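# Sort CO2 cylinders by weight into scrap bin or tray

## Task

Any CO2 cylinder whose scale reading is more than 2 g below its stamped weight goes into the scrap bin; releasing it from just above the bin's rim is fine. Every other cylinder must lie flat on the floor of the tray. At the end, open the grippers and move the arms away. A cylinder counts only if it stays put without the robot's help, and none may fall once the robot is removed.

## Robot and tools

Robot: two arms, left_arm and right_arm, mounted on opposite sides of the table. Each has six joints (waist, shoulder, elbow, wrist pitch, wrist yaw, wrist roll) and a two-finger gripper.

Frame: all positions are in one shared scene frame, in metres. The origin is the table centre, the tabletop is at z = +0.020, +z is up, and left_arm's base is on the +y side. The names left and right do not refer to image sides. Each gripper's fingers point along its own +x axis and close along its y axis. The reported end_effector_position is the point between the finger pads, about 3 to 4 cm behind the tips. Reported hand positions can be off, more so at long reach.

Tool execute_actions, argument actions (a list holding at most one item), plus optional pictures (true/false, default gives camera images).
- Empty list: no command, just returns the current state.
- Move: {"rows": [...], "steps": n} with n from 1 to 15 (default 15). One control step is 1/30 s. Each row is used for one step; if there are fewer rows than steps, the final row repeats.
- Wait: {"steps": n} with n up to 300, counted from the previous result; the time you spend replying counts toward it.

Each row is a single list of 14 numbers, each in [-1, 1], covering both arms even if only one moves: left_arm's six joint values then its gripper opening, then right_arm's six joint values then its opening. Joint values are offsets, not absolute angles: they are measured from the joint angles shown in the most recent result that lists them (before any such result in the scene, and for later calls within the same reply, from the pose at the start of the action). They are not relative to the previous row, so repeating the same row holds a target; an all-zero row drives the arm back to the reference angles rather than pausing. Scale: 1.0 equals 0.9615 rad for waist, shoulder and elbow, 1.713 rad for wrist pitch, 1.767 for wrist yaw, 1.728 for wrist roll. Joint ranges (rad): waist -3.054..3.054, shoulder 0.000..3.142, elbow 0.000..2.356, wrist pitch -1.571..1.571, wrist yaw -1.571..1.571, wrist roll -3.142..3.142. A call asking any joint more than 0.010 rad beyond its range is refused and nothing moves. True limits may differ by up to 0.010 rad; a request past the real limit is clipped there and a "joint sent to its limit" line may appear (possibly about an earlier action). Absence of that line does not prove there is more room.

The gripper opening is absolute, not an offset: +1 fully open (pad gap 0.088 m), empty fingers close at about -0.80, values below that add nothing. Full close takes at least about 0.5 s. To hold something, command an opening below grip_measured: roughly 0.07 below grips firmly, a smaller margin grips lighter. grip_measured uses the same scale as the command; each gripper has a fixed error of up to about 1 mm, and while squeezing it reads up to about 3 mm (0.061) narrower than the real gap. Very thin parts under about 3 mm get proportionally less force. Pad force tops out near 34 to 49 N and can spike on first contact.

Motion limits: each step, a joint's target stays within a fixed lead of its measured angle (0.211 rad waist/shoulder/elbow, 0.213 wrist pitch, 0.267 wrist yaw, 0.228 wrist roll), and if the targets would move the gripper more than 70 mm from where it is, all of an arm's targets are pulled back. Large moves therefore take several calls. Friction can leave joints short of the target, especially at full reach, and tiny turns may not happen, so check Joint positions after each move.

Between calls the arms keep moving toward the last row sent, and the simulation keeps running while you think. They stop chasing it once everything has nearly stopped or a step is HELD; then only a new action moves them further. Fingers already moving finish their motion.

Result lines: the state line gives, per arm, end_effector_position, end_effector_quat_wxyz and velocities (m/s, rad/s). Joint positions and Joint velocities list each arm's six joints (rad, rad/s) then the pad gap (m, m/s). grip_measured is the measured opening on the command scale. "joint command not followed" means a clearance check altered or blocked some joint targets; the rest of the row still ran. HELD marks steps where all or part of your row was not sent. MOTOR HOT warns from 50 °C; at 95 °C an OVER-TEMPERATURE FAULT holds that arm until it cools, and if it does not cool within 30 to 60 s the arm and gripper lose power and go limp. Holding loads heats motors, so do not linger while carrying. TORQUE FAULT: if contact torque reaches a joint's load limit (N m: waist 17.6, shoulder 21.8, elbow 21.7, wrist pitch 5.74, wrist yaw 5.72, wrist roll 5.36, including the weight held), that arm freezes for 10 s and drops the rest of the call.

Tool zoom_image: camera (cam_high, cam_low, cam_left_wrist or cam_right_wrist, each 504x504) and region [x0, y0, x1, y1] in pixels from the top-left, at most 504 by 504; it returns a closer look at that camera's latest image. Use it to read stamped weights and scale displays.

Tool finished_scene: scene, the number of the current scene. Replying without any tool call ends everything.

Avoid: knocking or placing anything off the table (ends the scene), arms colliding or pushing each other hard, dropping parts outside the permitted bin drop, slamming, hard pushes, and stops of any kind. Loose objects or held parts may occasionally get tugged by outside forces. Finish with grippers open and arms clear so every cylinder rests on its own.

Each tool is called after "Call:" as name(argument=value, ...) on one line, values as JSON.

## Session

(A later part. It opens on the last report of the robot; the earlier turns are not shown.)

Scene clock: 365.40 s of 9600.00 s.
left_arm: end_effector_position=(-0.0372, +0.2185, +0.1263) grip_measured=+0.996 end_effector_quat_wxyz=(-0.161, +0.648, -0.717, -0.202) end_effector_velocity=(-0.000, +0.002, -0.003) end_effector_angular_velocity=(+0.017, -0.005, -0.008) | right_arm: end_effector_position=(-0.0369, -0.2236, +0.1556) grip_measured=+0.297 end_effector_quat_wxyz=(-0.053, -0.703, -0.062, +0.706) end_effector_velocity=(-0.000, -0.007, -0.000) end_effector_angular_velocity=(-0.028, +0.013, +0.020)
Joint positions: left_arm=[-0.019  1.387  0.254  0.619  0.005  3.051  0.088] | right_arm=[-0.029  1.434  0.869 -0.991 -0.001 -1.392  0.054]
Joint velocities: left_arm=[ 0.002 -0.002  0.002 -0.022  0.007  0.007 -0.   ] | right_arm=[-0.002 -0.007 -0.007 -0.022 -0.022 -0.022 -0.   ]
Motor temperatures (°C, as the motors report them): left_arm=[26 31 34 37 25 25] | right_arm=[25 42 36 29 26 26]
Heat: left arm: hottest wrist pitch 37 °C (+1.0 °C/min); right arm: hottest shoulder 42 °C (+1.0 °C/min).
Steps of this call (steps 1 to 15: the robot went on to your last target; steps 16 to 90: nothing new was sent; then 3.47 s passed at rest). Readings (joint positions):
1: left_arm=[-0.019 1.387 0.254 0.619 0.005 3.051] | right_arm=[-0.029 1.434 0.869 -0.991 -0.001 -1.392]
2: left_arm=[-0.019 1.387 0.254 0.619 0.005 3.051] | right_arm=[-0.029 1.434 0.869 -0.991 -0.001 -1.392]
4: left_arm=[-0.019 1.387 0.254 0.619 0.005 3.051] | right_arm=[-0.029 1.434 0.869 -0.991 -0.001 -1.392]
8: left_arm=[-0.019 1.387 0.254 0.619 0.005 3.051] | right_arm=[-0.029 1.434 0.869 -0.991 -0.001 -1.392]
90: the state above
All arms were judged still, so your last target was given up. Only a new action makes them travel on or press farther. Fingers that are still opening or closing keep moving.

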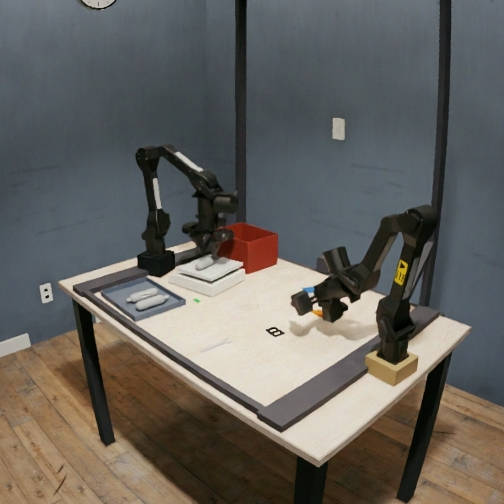

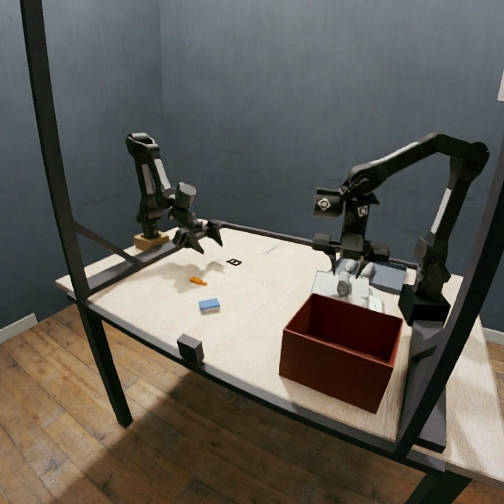

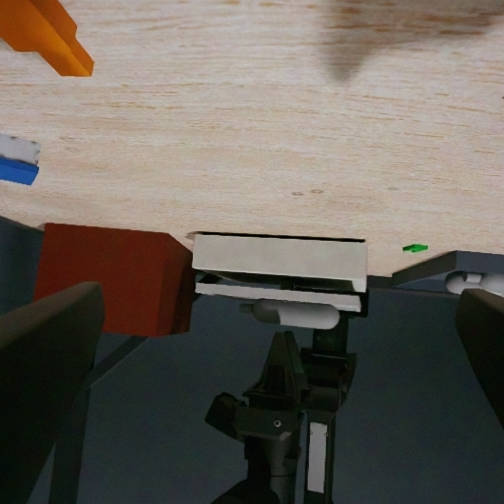

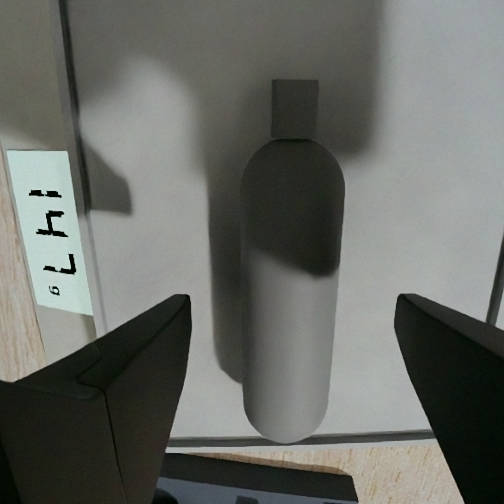

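Call:
execute_actions(actions=[{"rows":[[0,0,0,0,0,0,1,0,0.006,-0.011,0.009,0,0,0.27],[0,0,0,0,0,0,1,0,0.012,-0.022,0.018,0,0,0.24],[0,0,0,0,0,0,1,0,0.018,-0.034,0.027,0,0,0.21],[0,0,0,0,0,0,1,0,0.024,-0.046,0.036,0,0,0.18],[0,0,0,0,0,0,1,0,0.030,-0.058,0.045,0,0,0.15],[0,0,0,0,0,0,1,0,0.036,-0.070,0.054,0,0,0.12],[0,0,0,0,0,0,1,0,0.042,-0.081,0.063,0,0,0.10],[0,0,0,0,0,0,1,0,0.047,-0.091,0.072,0,0,0.08],[0,0,0,0,0,0,1,0,0.052,-0.100,0.080,0,0,0.06],[0,0,0,0,0,0,1,0,0.055,-0.107,0.085,0,0,0.04],[0,0,0,0,0,0,1,0,0.058,-0.112,0.089,0,0,0.02],[0,0,0,0,0,0,1,0,0.058,-0.112,0.089,0,0,0.0],[0,0,0,0,0,0,1,0,0.058,-0.112,0.089,0,0,-0.02],[0,0,0,0,0,0,1,0,0.058,-0.112,0.089,0,0,-0.04],[0,0,0,0,0,0,1,0,0.058,-0.112,0.089,0,0,-0.04]],"steps":15}])

Scene clock: 369.27 s of 9600.00 s.
left_arm: end_effector_position=(-0.0372, +0.2185, +0.1263) grip_measured=+0.996 end_effector_quat_wxyz=(-0.161, +0.648, -0.717, -0.202) end_effector_velocity=(+0.000, +0.001, -0.002) end_effector_angular_velocity=(+0.009, +0.015, +0.015) | right_arm: end_effector_position=(-0.0362, -0.2256, +0.1230) grip_measured=-0.004 end_effector_quat_wxyz=(-0.053, -0.703, -0.061, +0.706) end_effector_velocity=(-0.001, +0.003, -0.009) end_effector_angular_velocity=(+0.023, +0.016, +0.000)
Joint positions: left_arm=[-0.019  1.387  0.254  0.619  0.005  3.051  0.088] | right_arm=[-0.029  1.483  0.77  -0.847 -0.001 -1.392  0.039]
Joint velocities: left_arm=[-0.002 -0.002 -0.002 -0.007 -0.007 -0.022 -0.   ] | right_arm=[-0.007  0.007 -0.032  0.066 -0.007 -0.007 -0.02 ]
Motor temperatures (°C, as the motors report them): left_arm=[26 31 34 37 25 25] | right_arm=[25 42 36 29 26 26]
Heat: left arm: hottest wrist pitch 37 °C (+1.0 °C/min); right arm: hottest shoulder 42 °C (+2.0 °C/min).
Steps of this call (steps 1 to 90: nothing new was sent; then 0.37 s passed at rest; steps 91 to 105: all 15 steps of this action). Readings (joint positions):
91: left_arm=[-0.019 1.387 0.254 0.619 0.005 3.051] | right_arm=[-0.029 1.434 0.869 -0.991 -0.001 -1.392]
92: left_arm=[-0.019 1.387 0.254 0.619 0.005 3.051] | right_arm=[-0.029 1.434 0.867 -0.986 -0.001 -1.392]
94: left_arm=[-0.019 1.387 0.254 0.619 0.005 3.051] | right_arm=[-0.029 1.437 0.857 -0.960 -0.001 -1.392]
98: left_arm=[-0.019 1.387 0.254 0.619 0.005 3.051] | right_arm=[-0.029 1.458 0.816 -0.906 -0.001 -1.392]
105: the state above

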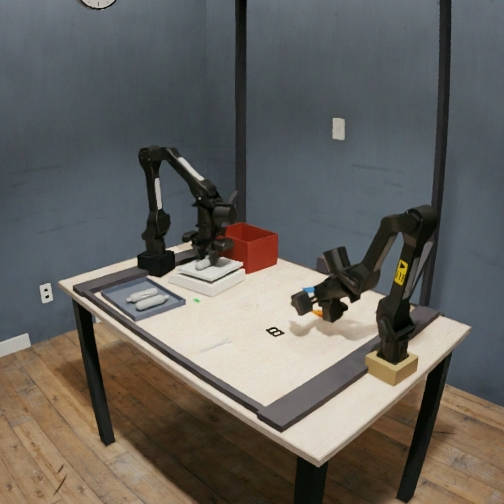

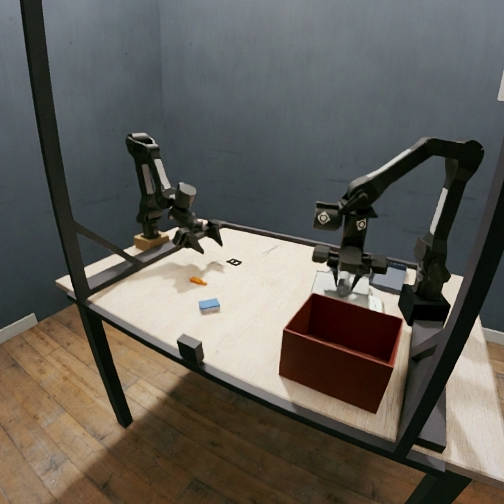

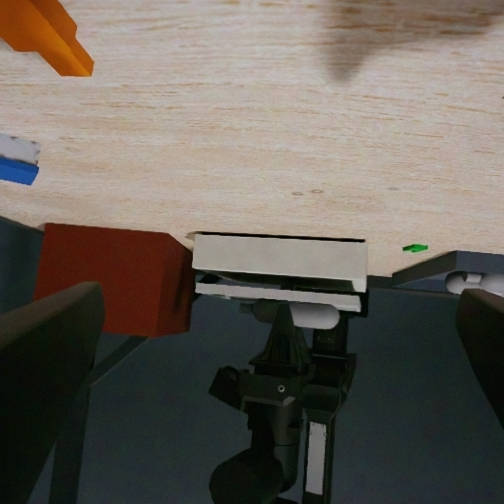

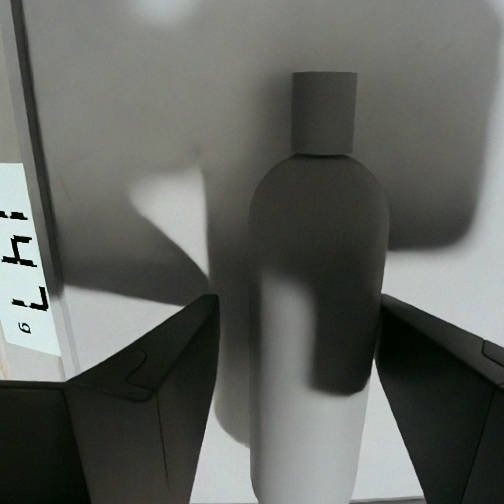

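Call:
execute_actions(actions=[{"rows":[[0,0,0,0,0,0,1,0,0,0,0.005,0,0,-0.07],[0,0,0,0,0,0,1,0,0,0,0.005,0,0,-0.10],[0,0,0,0,0,0,1,0,0,0,0.005,0,0,-0.13],[0,0,0,0,0,0,1,0,0,0,0.005,0,0,-0.16],[0,0,0,0,0,0,1,0,0,0,0.005,0,0,-0.19],[0,0,0,0,0,0,1,0,0,0,0.005,0,0,-0.22],[0,0,0,0,0,0,1,0,0,0,0.005,0,0,-0.25],[0,0,0,0,0,0,1,0,0,0,0.005,0,0,-0.28],[0,0,0,0,0,0,1,0,0,0,0.005,0,0,-0.30]],"steps":13}], pictures=false)

Call:
execute_actions(actions=[{"rows":[[0,0,0,0,0,0,1,0,0,0.02,-0.008,0,0,-0.30],[0,0,0,0,0,0,1,0,0,0.045,-0.018,0,0,-0.30],[0,0,0,0,0,0,1,0,0,0.075,-0.03,0,0,-0.30],[0,0,0,0,0,0,1,0,0,0.11,-0.04,0,0,-0.30],[0,0,0,0,0,0,1,0,0,0.15,-0.045,0,0,-0.30],[0,0,0,0,0,0,1,0,0,0.19,-0.045,0,0,-0.30],[0,0,0,0,0,0,1,0,0,0.23,-0.04,0,0,-0.30],[0,0,0,0,0,0,1,0,0,0.26,-0.03,0,0,-0.30],[0,0,0,0,0,0,1,0,0,0.285,-0.02,0,0,-0.30],[0,0,0,0,0,0,1,0,0,0.305,-0.01,0,0,-0.30],[0,0,0,0,0,0,1,0,0,0.32,0.0,0,0,-0.30],[0,0,0,0,0,0,1,0,0,0.33,0.0,0,0,-0.30]],"steps":15}])

Scene clock: 373.30 s of 9600.00 s.
left_arm: end_effector_position=(-0.0372, +0.2185, +0.1263) grip_measured=+0.996 end_effector_quat_wxyz=(-0.161, +0.648, -0.717, -0.202) end_effector_velocity=(+0.001, +0.003, -0.004) end_effector_angular_velocity=(+0.022, +0.000, +0.008) | right_arm: end_effector_position=(-0.0366, -0.2246, +0.1228) grip_measured=-0.222 end_effector_quat_wxyz=(-0.051, -0.703, -0.063, +0.707) end_effector_velocity=(+0.001, -0.005, -0.000) end_effector_angular_velocity=(-0.023, -0.000, -0.010)
Joint positions: left_arm=[-0.019  1.387  0.254  0.619  0.005  3.051  0.088] | right_arm=[-0.029  1.483  0.769 -0.84  -0.001 -1.392  0.028]
Joint velocities: left_arm=[-0.002 -0.002 -0.002 -0.022 -0.007 -0.007  0.   ] | right_arm=[-0.002 -0.002 -0.002 -0.022 -0.007  0.007 -0.   ]
Motor temperatures (°C, as the motors report them): left_arm=[26 31 34 37 25 25] | right_arm=[25 41 36 29 26 26]
Heat: left arm: hottest wrist pitch 37 °C (+1.0 °C/min); right arm: hottest shoulder 41 °C (+1.0 °C/min).
Steps of this call (steps 1 to 15: the robot went on to your last target; steps 16 to 90: nothing new was sent; then 0.60 s passed at rest; steps 91 to 103: all 13 steps of this action). Readings (joint positions):
91: left_arm=[-0.019 1.387 0.254 0.619 0.005 3.051] | right_arm=[-0.029 1.483 0.769 -0.841 -0.001 -1.392]
92: left_arm=[-0.019 1.387 0.254 0.619 0.005 3.051] | right_arm=[-0.029 1.483 0.769 -0.841 -0.001 -1.392]
94: left_arm=[-0.019 1.387 0.254 0.619 0.005 3.051] | right_arm=[-0.029 1.483 0.769 -0.840 -0.001 -1.392]
98: left_arm=[-0.019 1.387 0.254 0.619 0.005 3.051] | right_arm=[-0.029 1.483 0.769 -0.840 -0.001 -1.392]
103: the state above

Scene clock: 373.80 s of 9600.00 s.
left_arm: end_effector_position=(-0.0372, +0.2185, +0.1263) grip_measured=+0.996 end_effector_quat_wxyz=(-0.161, +0.648, -0.717, -0.202) end_effector_velocity=(+0.001, +0.003, -0.002) end_effector_angular_velocity=(+0.007, -0.005, +0.015) | right_arm: end_effector_position=(-0.0659, -0.1419, +0.2054) grip_measured=-0.222 end_effector_quat_wxyz=(+0.050, -0.667, -0.163, +0.725) end_effector_velocity=(-0.015, +0.035, +0.041) end_effector_angular_velocity=(+0.142, +0.075, -0.003)
Joint positions: left_arm=[-0.019  1.387  0.254  0.619  0.005  3.051  0.088] | right_arm=[-0.029  1.483  1.072 -0.846 -0.001 -1.392  0.028]
Joint velocities: left_arm=[-0.007 -0.007 -0.007 -0.007 -0.022 -0.007  0.   ] | right_arm=[-0.002 -0.002  0.12   0.037 -0.022  0.007 -0.   ]
Motor temperatures (°C, as the motors report them): left_arm=[26 31 34 37 25 25] | right_arm=[25 41 36 29 26 26]
Heat: left arm: hottest wrist pitch 37 °C (+1.0 °C/min); right arm: hottest shoulder 41 °C (+1.0 °C/min).
Steps of this call (steps 1 to 15: all 15 steps of this action). Readings (joint positions):
1: left_arm=[-0.019 1.387 0.254 0.619 0.005 3.051] | right_arm=[-0.029 1.483 0.770 -0.841 -0.001 -1.392]
2: left_arm=[-0.019 1.387 0.254 0.619 0.005 3.051] | right_arm=[-0.029 1.483 0.775 -0.847 -0.001 -1.392]
4: left_arm=[-0.019 1.387 0.254 0.619 0.005 3.051] | right_arm=[-0.029 1.483 0.800 -0.878 -0.001 -1.392]
8: left_arm=[-0.019 1.387 0.254 0.619 0.005 3.051] | right_arm=[-0.029 1.483 0.919 -0.905 -0.001 -1.392]
15: the state above

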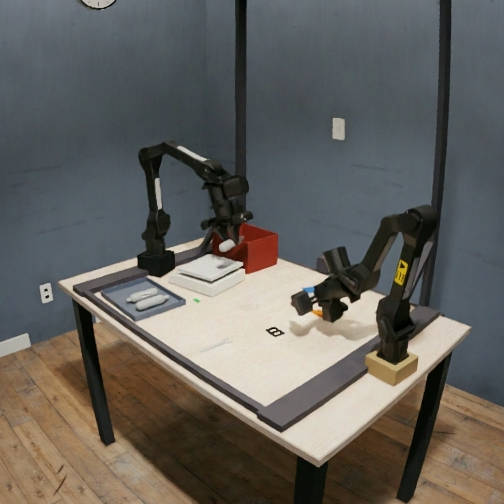

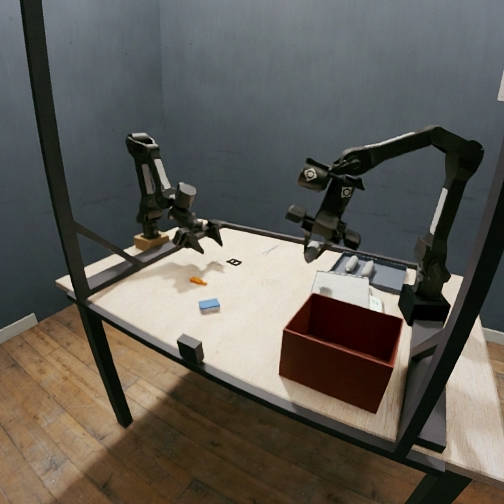

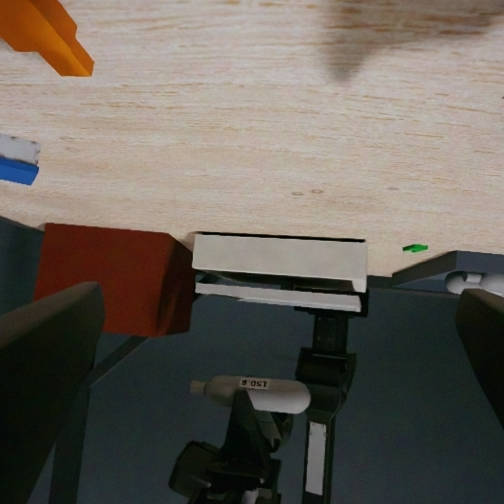

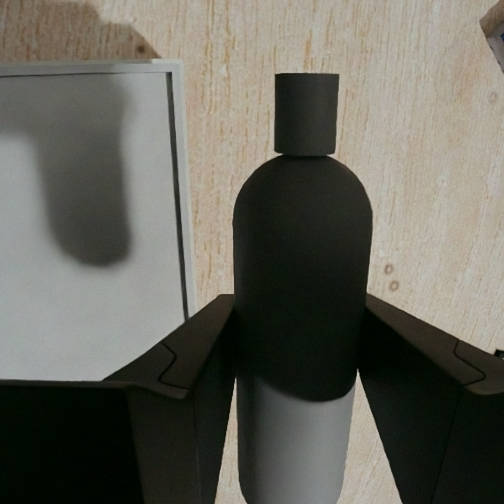

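Call:
zoom_image(camera="cam_left_wrist", region=[215, 360, 295, 410])

Region (215, 360, 295, 410) of cam_left_wrist's 504x504 image, scaled by 6.300, with more detail than that image has; it fills the top 315 rows of this view, and the rest is white.

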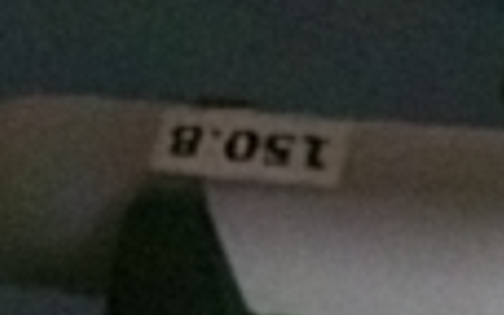

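Call:
execute_actions(actions=[{"rows":[[0,0,0,0,0,0,1,0.02,0.0,0.03,-0.01,0,-0.015,-0.30],[0,0,0,0,0,0,1,0.055,0.01,0.06,-0.025,0,-0.04,-0.30],[0,0,0,0,0,0,1,0.105,0.025,0.095,-0.042,0,-0.07,-0.30],[0,0,0,0,0,0,1,0.165,0.045,0.13,-0.06,0,-0.10,-0.30],[0,0,0,0,0,0,1,0.227,0.068,0.165,-0.078,0,-0.132,-0.30],[0,0,0,0,0,0,1,0.29,0.092,0.20,-0.096,0,-0.164,-0.30],[0,0,0,0,0,0,1,0.353,0.117,0.232,-0.114,0,-0.196,-0.30],[0,0,0,0,0,0,1,0.416,0.142,0.262,-0.132,0,-0.228,-0.30],[0,0,0,0,0,0,1,0.479,0.167,0.29,-0.149,0,-0.26,-0.30],[0,0,0,0,0,0,1,0.542,0.192,0.313,-0.165,0,-0.29,-0.30],[0,0,0,0,0,0,1,0.60,0.217,0.332,-0.179,0,-0.318,-0.30],[0,0,0,0,0,0,1,0.652,0.24,0.347,-0.19,0,-0.343,-0.30],[0,0,0,0,0,0,1,0.695,0.26,0.357,-0.198,0,-0.363,-0.30],[0,0,0,0,0,0,1,0.725,0.276,0.363,-0.204,0,-0.376,-0.30],[0,0,0,0,0,0,1,0.743,0.287,0.366,-0.207,0,-0.383,-0.30]],"steps":15}], pictures=false)

Call:
execute_actions(actions=[{"steps":10}])

Scene clock: 383.93 s of 9600.00 s.
left_arm: end_effector_position=(-0.0372, +0.2185, +0.1263) grip_measured=+0.996 end_effector_quat_wxyz=(-0.161, +0.648, -0.717, -0.202) end_effector_velocity=(-0.001, +0.000, -0.000) end_effector_angular_velocity=(-0.000, +0.016, +0.010) | right_arm: end_effector_position=(-0.2343, -0.2555, +0.2162) grip_measured=-0.222 end_effector_quat_wxyz=(+0.425, +0.531, +0.482, -0.552) end_effector_velocity=(-0.203, -0.336, -0.109) end_effector_angular_velocity=(-0.365, -0.582, +2.004)
Joint positions: left_arm=[-0.019  1.387  0.254  0.619  0.005  3.051  0.088] | right_arm=[ 0.613  1.714  1.392 -1.164 -0.005 -1.982  0.028]
Joint velocities: left_arm=[-0.007  0.002 -0.002  0.007 -0.007 -0.022 -0.   ] | right_arm=[ 1.175  0.535  0.232 -0.388 -0.051 -0.828 -0.   ]
Motor temperatures (°C, as the motors report them): left_arm=[26 31 34 37 25 25] | right_arm=[25 40 37 29 26 26]
Heat: left arm: hottest wrist pitch 37 °C (+1.0 °C/min); right arm: hottest shoulder 40 °C (+1.0 °C/min).
Steps of this call (steps 1 to 15: the robot went on to your last target; steps 16 to 90: nothing new was sent; then 6.63 s passed at rest; steps 91 to 105: all 15 steps of this action). Readings (joint positions):
91: left_arm=[-0.019 1.387 0.254 0.619 0.005 3.051] | right_arm=[-0.028 1.483 1.075 -0.845 -0.001 -1.395]
92: left_arm=[-0.019 1.387 0.254 0.619 0.005 3.051] | right_arm=[-0.022 1.484 1.082 -0.856 0.001 -1.408]
94: left_arm=[-0.019 1.387 0.254 0.619 0.005 3.051] | right_arm=[0.020 1.496 1.116 -0.898 0.005 -1.471]
98: left_arm=[-0.019 1.387 0.254 0.619 0.005 3.051] | right_arm=[0.221 1.562 1.242 -0.996 0.003 -1.658]
105: the state above

Scene clock: 384.27 s of 9600.00 s.
left_arm: end_effector_position=(-0.0372, +0.2185, +0.1263) grip_measured=+0.996 end_effector_quat_wxyz=(-0.161, +0.648, -0.717, -0.202) end_effector_velocity=(+0.001, +0.002, -0.003) end_effector_angular_velocity=(+0.012, +0.001, +0.008) | right_arm: end_effector_position=(-0.2449, -0.2766, +0.2083) grip_measured=-0.222 end_effector_quat_wxyz=(+0.480, +0.505, +0.500, -0.513) end_effector_velocity=(+0.005, -0.001, +0.004) end_effector_angular_velocity=(-0.004, -0.023, +0.005)
Joint positions: left_arm=[-0.019  1.387  0.254  0.619  0.005  3.051  0.088] | right_arm=[ 0.686  1.754  1.411 -1.197 -0.003 -2.049  0.028]
Joint velocities: left_arm=[-0.002  0.002 -0.002 -0.007 -0.007 -0.007  0.   ] | right_arm=[-0.002 -0.002  0.012 -0.037  0.007 -0.007  0.   ]
Motor temperatures (°C, as the motors report them): left_arm=[26 31 34 37 25 25] | right_arm=[25 40 37 29 26 26]
Heat: left arm: hottest wrist pitch 37 °C (+1.0 °C/min); right arm: hottest shoulder 40 °C (+1.0 °C/min).
Steps of this call (steps 1 to 10: the robot went on to your last target). Readings (joint positions):
1: left_arm=[-0.019 1.387 0.254 0.619 0.005 3.051] | right_arm=[0.648 1.729 1.398 -1.175 -0.007 -2.005]
2: left_arm=[-0.019 1.387 0.254 0.619 0.005 3.051] | right_arm=[0.671 1.741 1.400 -1.183 -0.008 -2.020]
4: left_arm=[-0.019 1.387 0.254 0.619 0.005 3.051] | right_arm=[0.688 1.752 1.401 -1.193 -0.008 -2.036]
8: left_arm=[-0.019 1.387 0.254 0.619 0.005 3.051] | right_arm=[0.686 1.754 1.408 -1.197 -0.003 -2.047]
10: the state above

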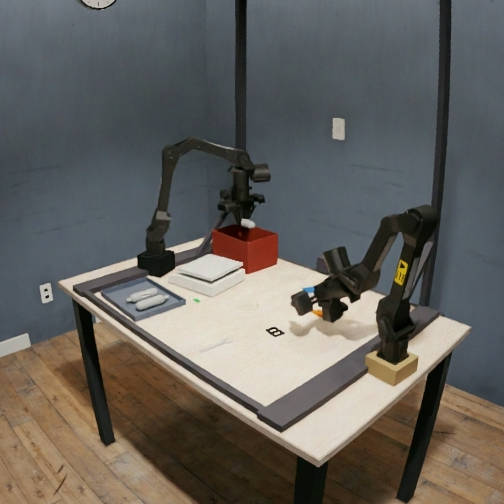

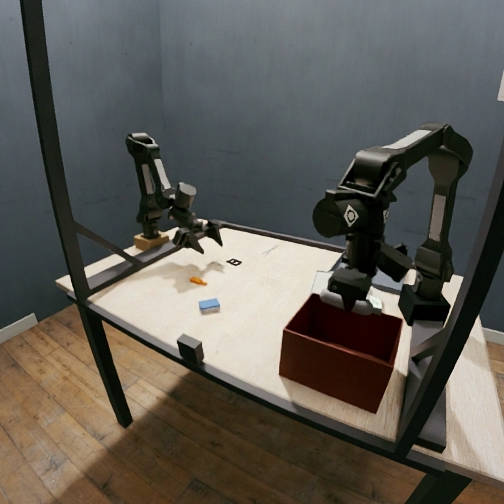

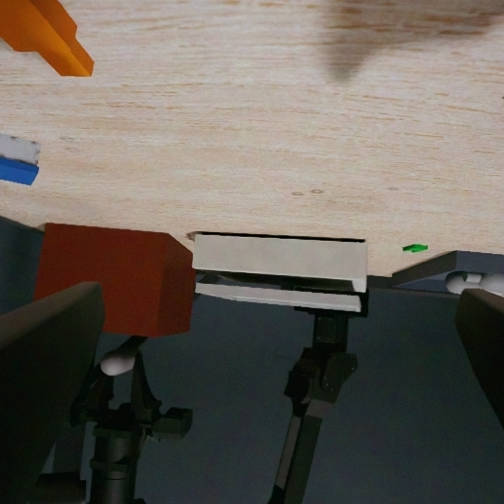

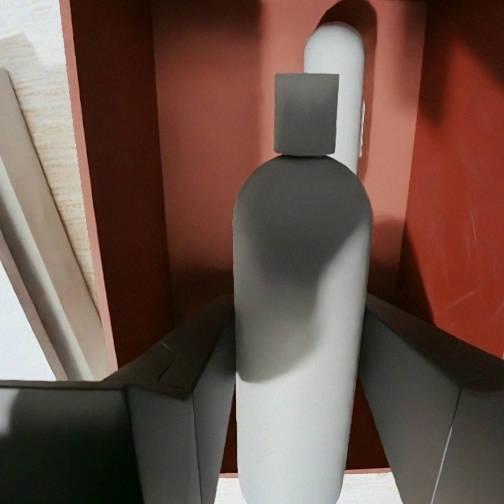

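Call:
execute_actions(actions=[{"rows":[[0,0,0,0,0,0,1,-0.004,-0.005,-0.015,0.007,0,0,-0.30],[0,0,0,0,0,0,1,-0.008,-0.01,-0.035,0.017,0,0,-0.30],[0,0,0,0,0,0,1,-0.012,-0.014,-0.06,0.029,0,0,-0.30],[0,0,0,0,0,0,1,-0.016,-0.018,-0.087,0.042,0,0,-0.30],[0,0,0,0,0,0,1,-0.019,-0.021,-0.115,0.056,0,0,-0.30],[0,0,0,0,0,0,1,-0.022,-0.023,-0.142,0.070,0,0,-0.30],[0,0,0,0,0,0,1,-0.022,-0.023,-0.166,0.082,0,0,-0.30],[0,0,0,0,0,0,1,-0.022,-0.023,-0.185,0.092,0,0,-0.30],[0,0,0,0,0,0,1,-0.022,-0.023,-0.198,0.099,0,0,-0.30],[0,0,0,0,0,0,1,-0.022,-0.023,-0.205,0.103,0,0,-0.30]],"steps":15}])

Scene clock: 393.23 s of 9600.00 s.
left_arm: end_effector_position=(-0.0372, +0.2185, +0.1263) grip_measured=+0.996 end_effector_quat_wxyz=(-0.161, +0.648, -0.717, -0.202) end_effector_velocity=(+0.000, +0.001, -0.002) end_effector_angular_velocity=(+0.009, +0.015, +0.015) | right_arm: end_effector_position=(-0.2303, -0.2778, +0.1638) grip_measured=-0.222 end_effector_quat_wxyz=(+0.480, +0.511, +0.492, -0.517) end_effector_velocity=(-0.007, +0.006, -0.003) end_effector_angular_velocity=(+0.033, +0.040, +0.019)
Joint positions: left_arm=[-0.019  1.387  0.254  0.619  0.005  3.051  0.088] | right_arm=[ 0.667  1.747  1.222 -1.027 -0.003 -2.05   0.028]
Joint velocities: left_arm=[-0.002 -0.002 -0.002 -0.007 -0.007 -0.022 -0.   ] | right_arm=[-0.002 -0.002 -0.017  0.066  0.007 -0.022 -0.   ]
Motor temperatures (°C, as the motors report them): left_arm=[26 31 34 37 25 25] | right_arm=[25 41 37 29 26 26]
Heat: left arm: hottest wrist pitch 37 °C (+0.0 °C/min); right arm: hottest shoulder 41 °C (+1.0 °C/min).
Steps of this call (steps 1 to 30: the robot went on to your last target; steps 31 to 90: nothing new was sent; then 5.47 s passed at rest; steps 91 to 105: all 15 steps of this action). Readings (joint positions):
91: left_arm=[-0.019 1.387 0.254 0.619 0.005 3.051] | right_arm=[0.686 1.754 1.411 -1.198 -0.003 -2.050]
92: left_arm=[-0.019 1.387 0.254 0.619 0.005 3.051] | right_arm=[0.686 1.754 1.406 -1.192 -0.003 -2.050]
94: left_arm=[-0.019 1.387 0.254 0.619 0.005 3.051] | right_arm=[0.682 1.751 1.383 -1.162 -0.003 -2.050]
98: left_arm=[-0.019 1.387 0.254 0.619 0.005 3.051] | right_arm=[0.670 1.747 1.292 -1.088 -0.003 -2.050]
105: the state above

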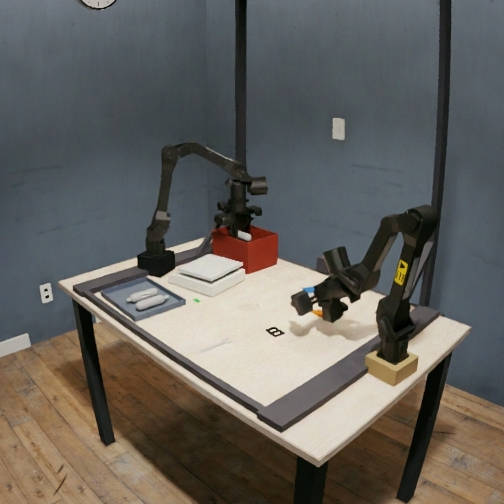

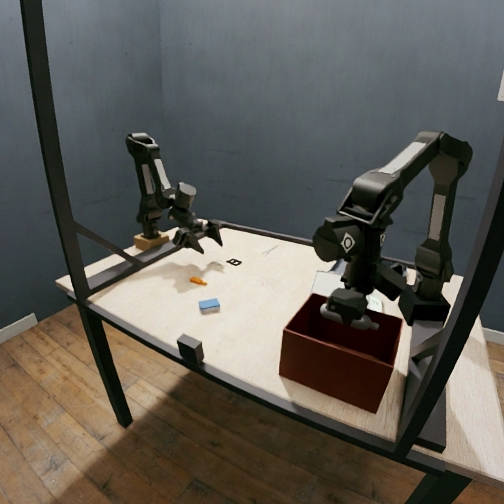

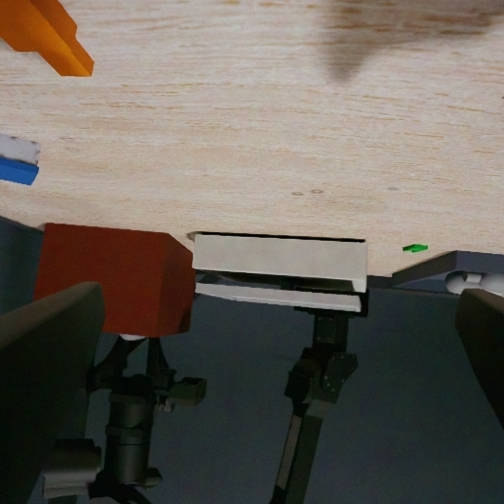

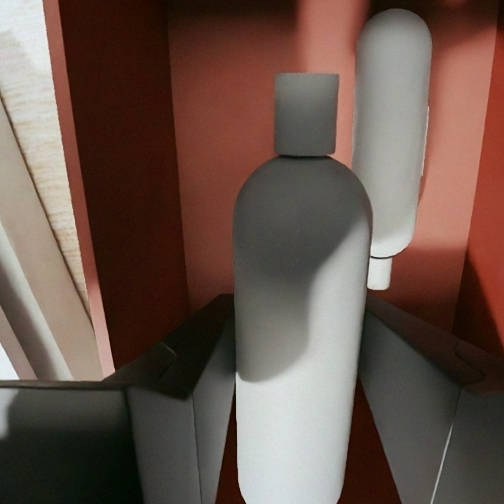

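Call:
execute_actions(actions=[{"rows":[[0,0,0,0,0,0,1,0,0,0,0,0,0,-0.20],[0,0,0,0,0,0,1,0,0,0,0,0,0,-0.10],[0,0,0,0,0,0,1,0,0,0,0,0,0,0.0],[0,0,0,0,0,0,1,0,0,0,0,0,0,0.08],[0,0,0,0,0,0,1,0,0,0,0,0,0,0.08],[0,0,0,0,0,0,1,0,0,0,0,0,0,0.08],[0,0,0,0,0,0,1,0,0,0,0,0,0,0.08],[0,0,0,0,0,0,1,0,0,0.02,-0.01,0,0,0.08],[0,0,0,0,0,0,1,0,0,0.05,-0.026,0,0,0.08],[0,0,0,0,0,0,1,0,0,0.09,-0.048,0,0,0.08],[0,0,0,0,0,0,1,0,0,0.135,-0.073,0,0,0.08],[0,0,0,0,0,0,1,0,0,0.18,-0.098,0,0,0.08],[0,0,0,0,0,0,1,0,0,0.22,-0.12,0,0,0.08],[0,0,0,0,0,0,1,0,0,0.25,-0.137,0,0,0.08],[0,0,0,0,0,0,1,0,0,0.27,-0.148,0,0,0.08]],"steps":15}], pictures=false)

Call:
execute_actions(actions=[{"steps":6}])

Scene clock: 396.40 s of 9600.00 s.
left_arm: end_effector_position=(-0.0372, +0.2185, +0.1263) grip_measured=+0.996 end_effector_quat_wxyz=(-0.161, +0.648, -0.717, -0.202) end_effector_velocity=(+0.001, +0.002, -0.003) end_effector_angular_velocity=(+0.012, +0.001, +0.008) | right_arm: end_effector_position=(-0.2377, -0.2735, +0.2085) grip_measured=+0.075 end_effector_quat_wxyz=(+0.480, +0.511, +0.491, -0.516) end_effector_velocity=(-0.070, +0.041, +0.255) end_effector_angular_velocity=(+0.125, +0.224, +0.020)
Joint positions: left_arm=[-0.019  1.387  0.254  0.619  0.005  3.051  0.088] | right_arm=[ 0.667  1.747  1.403 -1.21  -0.003 -2.05   0.043]
Joint velocities: left_arm=[-0.002  0.002 -0.002 -0.007 -0.007 -0.007 -0.   ] | right_arm=[-0.002 -0.002  1.009 -0.755 -0.007 -0.022  0.001]
Motor temperatures (°C, as the motors report them): left_arm=[26 31 34 37 25 25] | right_arm=[25 41 37 29 26 26]
Heat: left arm: hottest wrist pitch 37 °C (+0.0 °C/min); right arm: hottest shoulder 41 °C (+0.0 °C/min).
Steps of this call (steps 1 to 15: the robot went on to your last target; steps 16 to 80: nothing new was sent; steps 81 to 95: all 15 steps of this action). Readings (joint positions):
81: left_arm=[-0.019 1.387 0.254 0.619 0.005 3.051] | right_arm=[0.667 1.747 1.220 -1.023 -0.003 -2.050]
82: left_arm=[-0.019 1.387 0.254 0.619 0.005 3.051] | right_arm=[0.667 1.747 1.220 -1.023 -0.003 -2.050]
84: left_arm=[-0.019 1.387 0.254 0.619 0.005 3.051] | right_arm=[0.667 1.747 1.220 -1.023 -0.003 -2.050]
88: left_arm=[-0.019 1.387 0.254 0.619 0.005 3.051] | right_arm=[0.667 1.747 1.221 -1.028 -0.003 -2.050]
95: the state above

Scene clock: 396.60 s of 9600.00 s.
left_arm: end_effector_position=(-0.0372, +0.2185, +0.1263) grip_measured=+0.996 end_effector_quat_wxyz=(-0.161, +0.648, -0.717, -0.202) end_effector_velocity=(+0.000, -0.000, +0.000) end_effector_angular_velocity=(+0.003, +0.002, +0.008) | right_arm: end_effector_position=(-0.2393, -0.2725, +0.2259) grip_measured=+0.077 end_effector_quat_wxyz=(+0.478, +0.510, +0.493, -0.517) end_effector_velocity=(+0.024, -0.014, -0.001) end_effector_angular_velocity=(-0.057, -0.111, +0.010)
Joint positions: left_arm=[-0.019  1.387  0.254  0.619  0.005  3.051  0.088] | right_arm=[ 0.667  1.745  1.47  -1.272 -0.003 -2.05   0.043]
Joint velocities: left_arm=[-0.002 -0.002  0.002 -0.007 -0.007 -0.007 -0.   ] | right_arm=[ 0.002 -0.002 -0.002 -0.125  0.007 -0.007  0.   ]
Motor temperatures (°C, as the motors report them): left_arm=[26 31 34 37 25 25] | right_arm=[25 41 37 29 26 26]
Heat: left arm: hottest wrist pitch 37 °C (+0.0 °C/min); right arm: hottest shoulder 41 °C (+0.0 °C/min).
Steps of this call (steps 1 to 6: the robot went on to your last target). Readings (joint positions):
1: left_arm=[-0.019 1.387 0.254 0.619 0.005 3.051] | right_arm=[0.667 1.747 1.432 -1.231 -0.003 -2.050]
2: left_arm=[-0.019 1.387 0.254 0.619 0.005 3.051] | right_arm=[0.667 1.746 1.451 -1.245 -0.003 -2.050]
4: left_arm=[-0.019 1.387 0.254 0.619 0.005 3.051] | right_arm=[0.667 1.745 1.468 -1.264 -0.003 -2.050]
6: the state above

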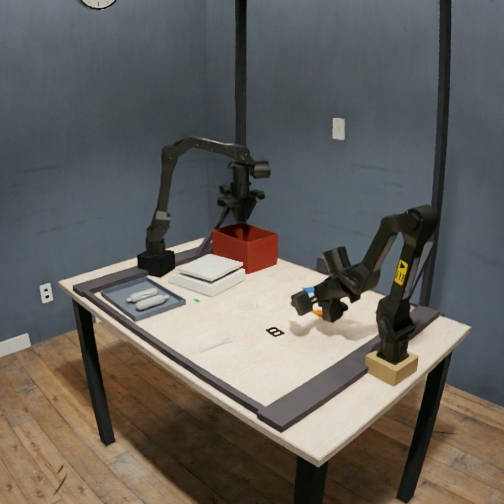

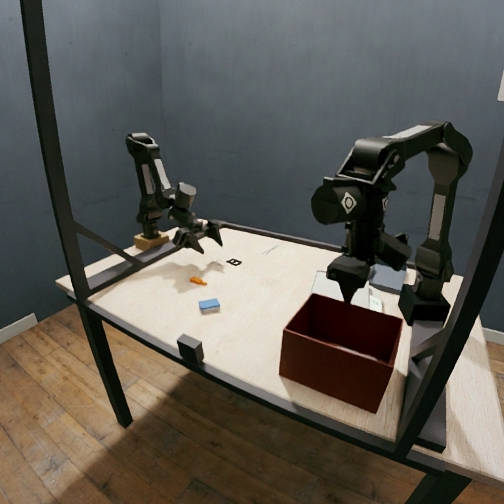

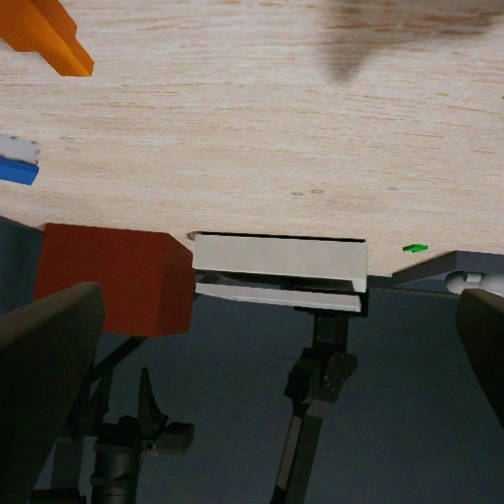

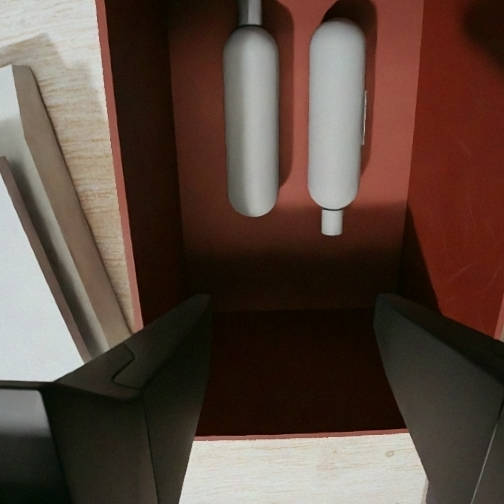

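Call:
execute_actions(actions=[{"rows":[[0,0,0,0,0,0,1,-0.02,-0.02,0,0,0,0,0.15],[0,0,0,0,0,0,1,-0.055,-0.045,0,0,0,0,0.22],[0,0,0,0,0,0,1,-0.105,-0.075,-0.01,0,0,0,0.3],[0,0,0,0,0,0,1,-0.165,-0.105,-0.025,0,0,0,0.38],[0,0,0,0,0,0,1,-0.227,-0.135,-0.04,0,0,0,0.46],[0,0,0,0,0,0,1,-0.29,-0.165,-0.055,0,0,0,0.54],[0,0,0,0,0,0,1,-0.352,-0.195,-0.07,0,0,0,0.6],[0,0,0,0,0,0,1,-0.414,-0.222,-0.085,0,0,0,0.6],[0,0,0,0,0,0,1,-0.474,-0.246,-0.10,0,0,0,0.6],[0,0,0,0,0,0,1,-0.528,-0.266,-0.113,0,0,0,0.6],[0,0,0,0,0,0,1,-0.574,-0.282,-0.125,0,0,0,0.6],[0,0,0,0,0,0,1,-0.61,-0.293,-0.135,0,0,0,0.6],[0,0,0,0,0,0,1,-0.635,-0.30,-0.143,0,0,0,0.6],[0,0,0,0,0,0,1,-0.65,-0.30,-0.15,0,0,0,0.6]],"steps":15}], pictures=false)

Call:
execute_actions(actions=[{"steps":8}])

Call:
zoom_image(camera="cam_high", region=[90, 215, 290, 335])

Scene clock: 401.07 s of 9600.00 s.
left_arm: end_effector_position=(-0.0372, +0.2185, +0.1263) grip_measured=+0.996 end_effector_quat_wxyz=(-0.161, +0.648, -0.717, -0.202) end_effector_velocity=(+0.002, -0.000, +0.001) end_effector_angular_velocity=(-0.007, +0.004, +0.012) | right_arm: end_effector_position=(-0.0831, -0.1810, +0.2714) grip_measured=+0.591 end_effector_quat_wxyz=(+0.250, +0.632, +0.377, -0.629) end_effector_velocity=(+0.180, +0.021, -0.014) end_effector_angular_velocity=(-0.055, -0.004, -0.607)
Joint positions: left_arm=[-0.019  1.387  0.254  0.619  0.005  3.051  0.088] | right_arm=[ 0.076  1.471  1.352 -1.272  0.    -2.05   0.068]
Joint velocities: left_arm=[ 0.002 -0.002 -0.002  0.007 -0.007 -0.007  0.   ] | right_arm=[-0.618 -0.183 -0.212 -0.022 -0.022 -0.007  0.004]
Motor temperatures (°C, as the motors report them): left_arm=[26 31 34 37 25 25] | right_arm=[25 41 37 29 26 26]
Heat: left arm: hottest wrist pitch 37 °C (+0.0 °C/min); right arm: hottest shoulder 41 °C (-1.0 °C/min).
Steps of this call (steps 1 to 30: the robot went on to your last target; steps 31 to 90: nothing new was sent; then 0.97 s passed at rest; steps 91 to 105: all 15 steps of this action). Readings (joint positions):
91: left_arm=[-0.019 1.387 0.254 0.619 0.005 3.051] | right_arm=[0.666 1.745 1.472 -1.278 -0.003 -2.050]
92: left_arm=[-0.019 1.387 0.254 0.619 0.005 3.051] | right_arm=[0.661 1.741 1.472 -1.278 -0.004 -2.050]
94: left_arm=[-0.019 1.387 0.254 0.619 0.005 3.051] | right_arm=[0.621 1.720 1.466 -1.274 -0.007 -2.050]
98: left_arm=[-0.019 1.387 0.254 0.619 0.005 3.051] | right_arm=[0.412 1.615 1.429 -1.272 -0.005 -2.050]
105: the state above

Scene clock: 401.33 s of 9600.00 s.
left_arm: end_effector_position=(-0.0372, +0.2185, +0.1263) grip_measured=+0.996 end_effector_quat_wxyz=(-0.161, +0.648, -0.717, -0.202) end_effector_velocity=(-0.003, +0.000, +0.000) end_effector_angular_velocity=(+0.002, -0.003, -0.017) | right_arm: end_effector_position=(-0.0741, -0.1809, +0.2679) grip_measured=+0.597 end_effector_quat_wxyz=(+0.245, +0.637, +0.364, -0.634) end_effector_velocity=(+0.002, +0.002, +0.000) end_effector_angular_velocity=(+0.004, +0.008, -0.004)
Joint positions: left_arm=[-0.019  1.387  0.254  0.619  0.005  3.051  0.088] | right_arm=[ 0.046  1.466  1.335 -1.272 -0.001 -2.05   0.068]
Joint velocities: left_arm=[-0.007 -0.002  0.002 -0.007  0.007  0.007 -0.   ] | right_arm=[-0.012 -0.002 -0.002  0.007 -0.007 -0.007  0.   ]
Motor temperatures (°C, as the motors report them): left_arm=[26 31 34 37 25 25] | right_arm=[25 41 37 29 26 26]
Heat: left arm: hottest wrist pitch 37 °C (+0.0 °C/min); right arm: hottest shoulder 41 °C (-1.0 °C/min).
Steps of this call (steps 1 to 8: the robot went on to your last target). Readings (joint positions):
1: left_arm=[-0.019 1.387 0.254 0.619 0.005 3.051] | right_arm=[0.060 1.467 1.347 -1.272 0.000 -2.050]
2: left_arm=[-0.019 1.387 0.254 0.619 0.005 3.051] | right_arm=[0.052 1.466 1.343 -1.272 0.000 -2.050]
4: left_arm=[-0.019 1.387 0.254 0.619 0.005 3.051] | right_arm=[0.047 1.466 1.337 -1.272 -0.000 -2.050]
8: the state above

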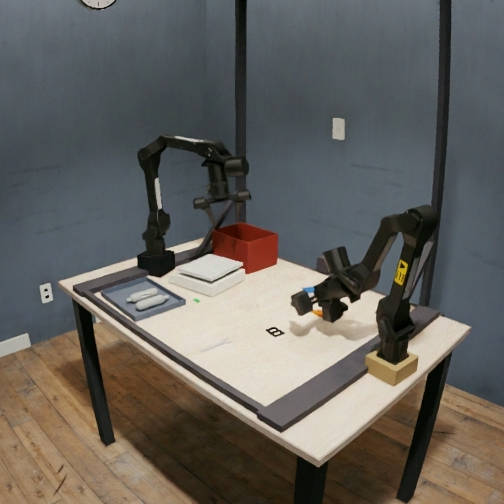

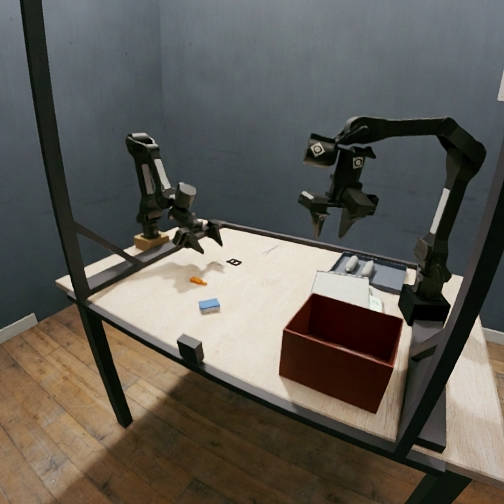

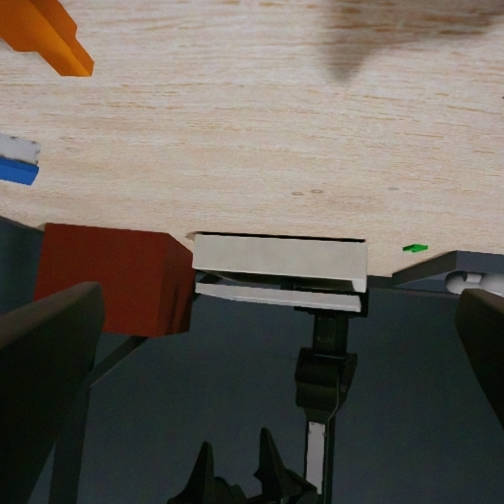

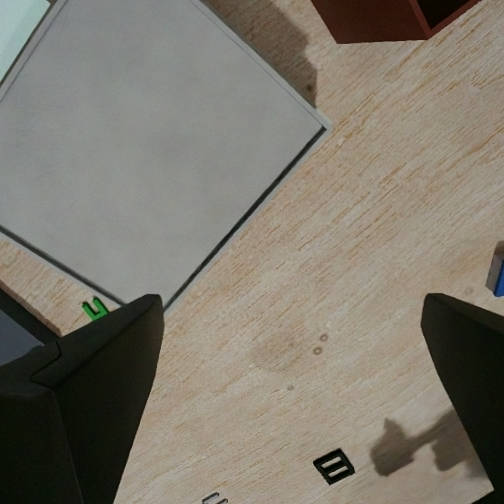

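Region (90, 215, 290, 335) of cam_high's 504x504 image, scaled by 2.520, with more detail than that image has; it fills the top 302 rows of this view, and the rest is white.

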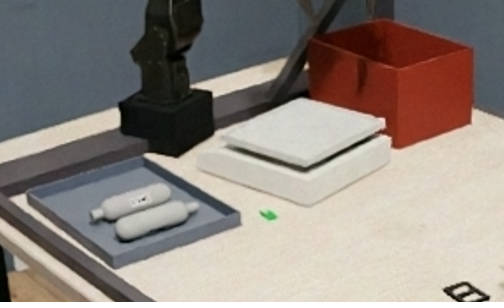

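Both good cylinders are lying flat on the tray, both light ones are in the bin, and the arm is clear.

Call:
finished_scene(scene=2)

The scene is finished: the task was done.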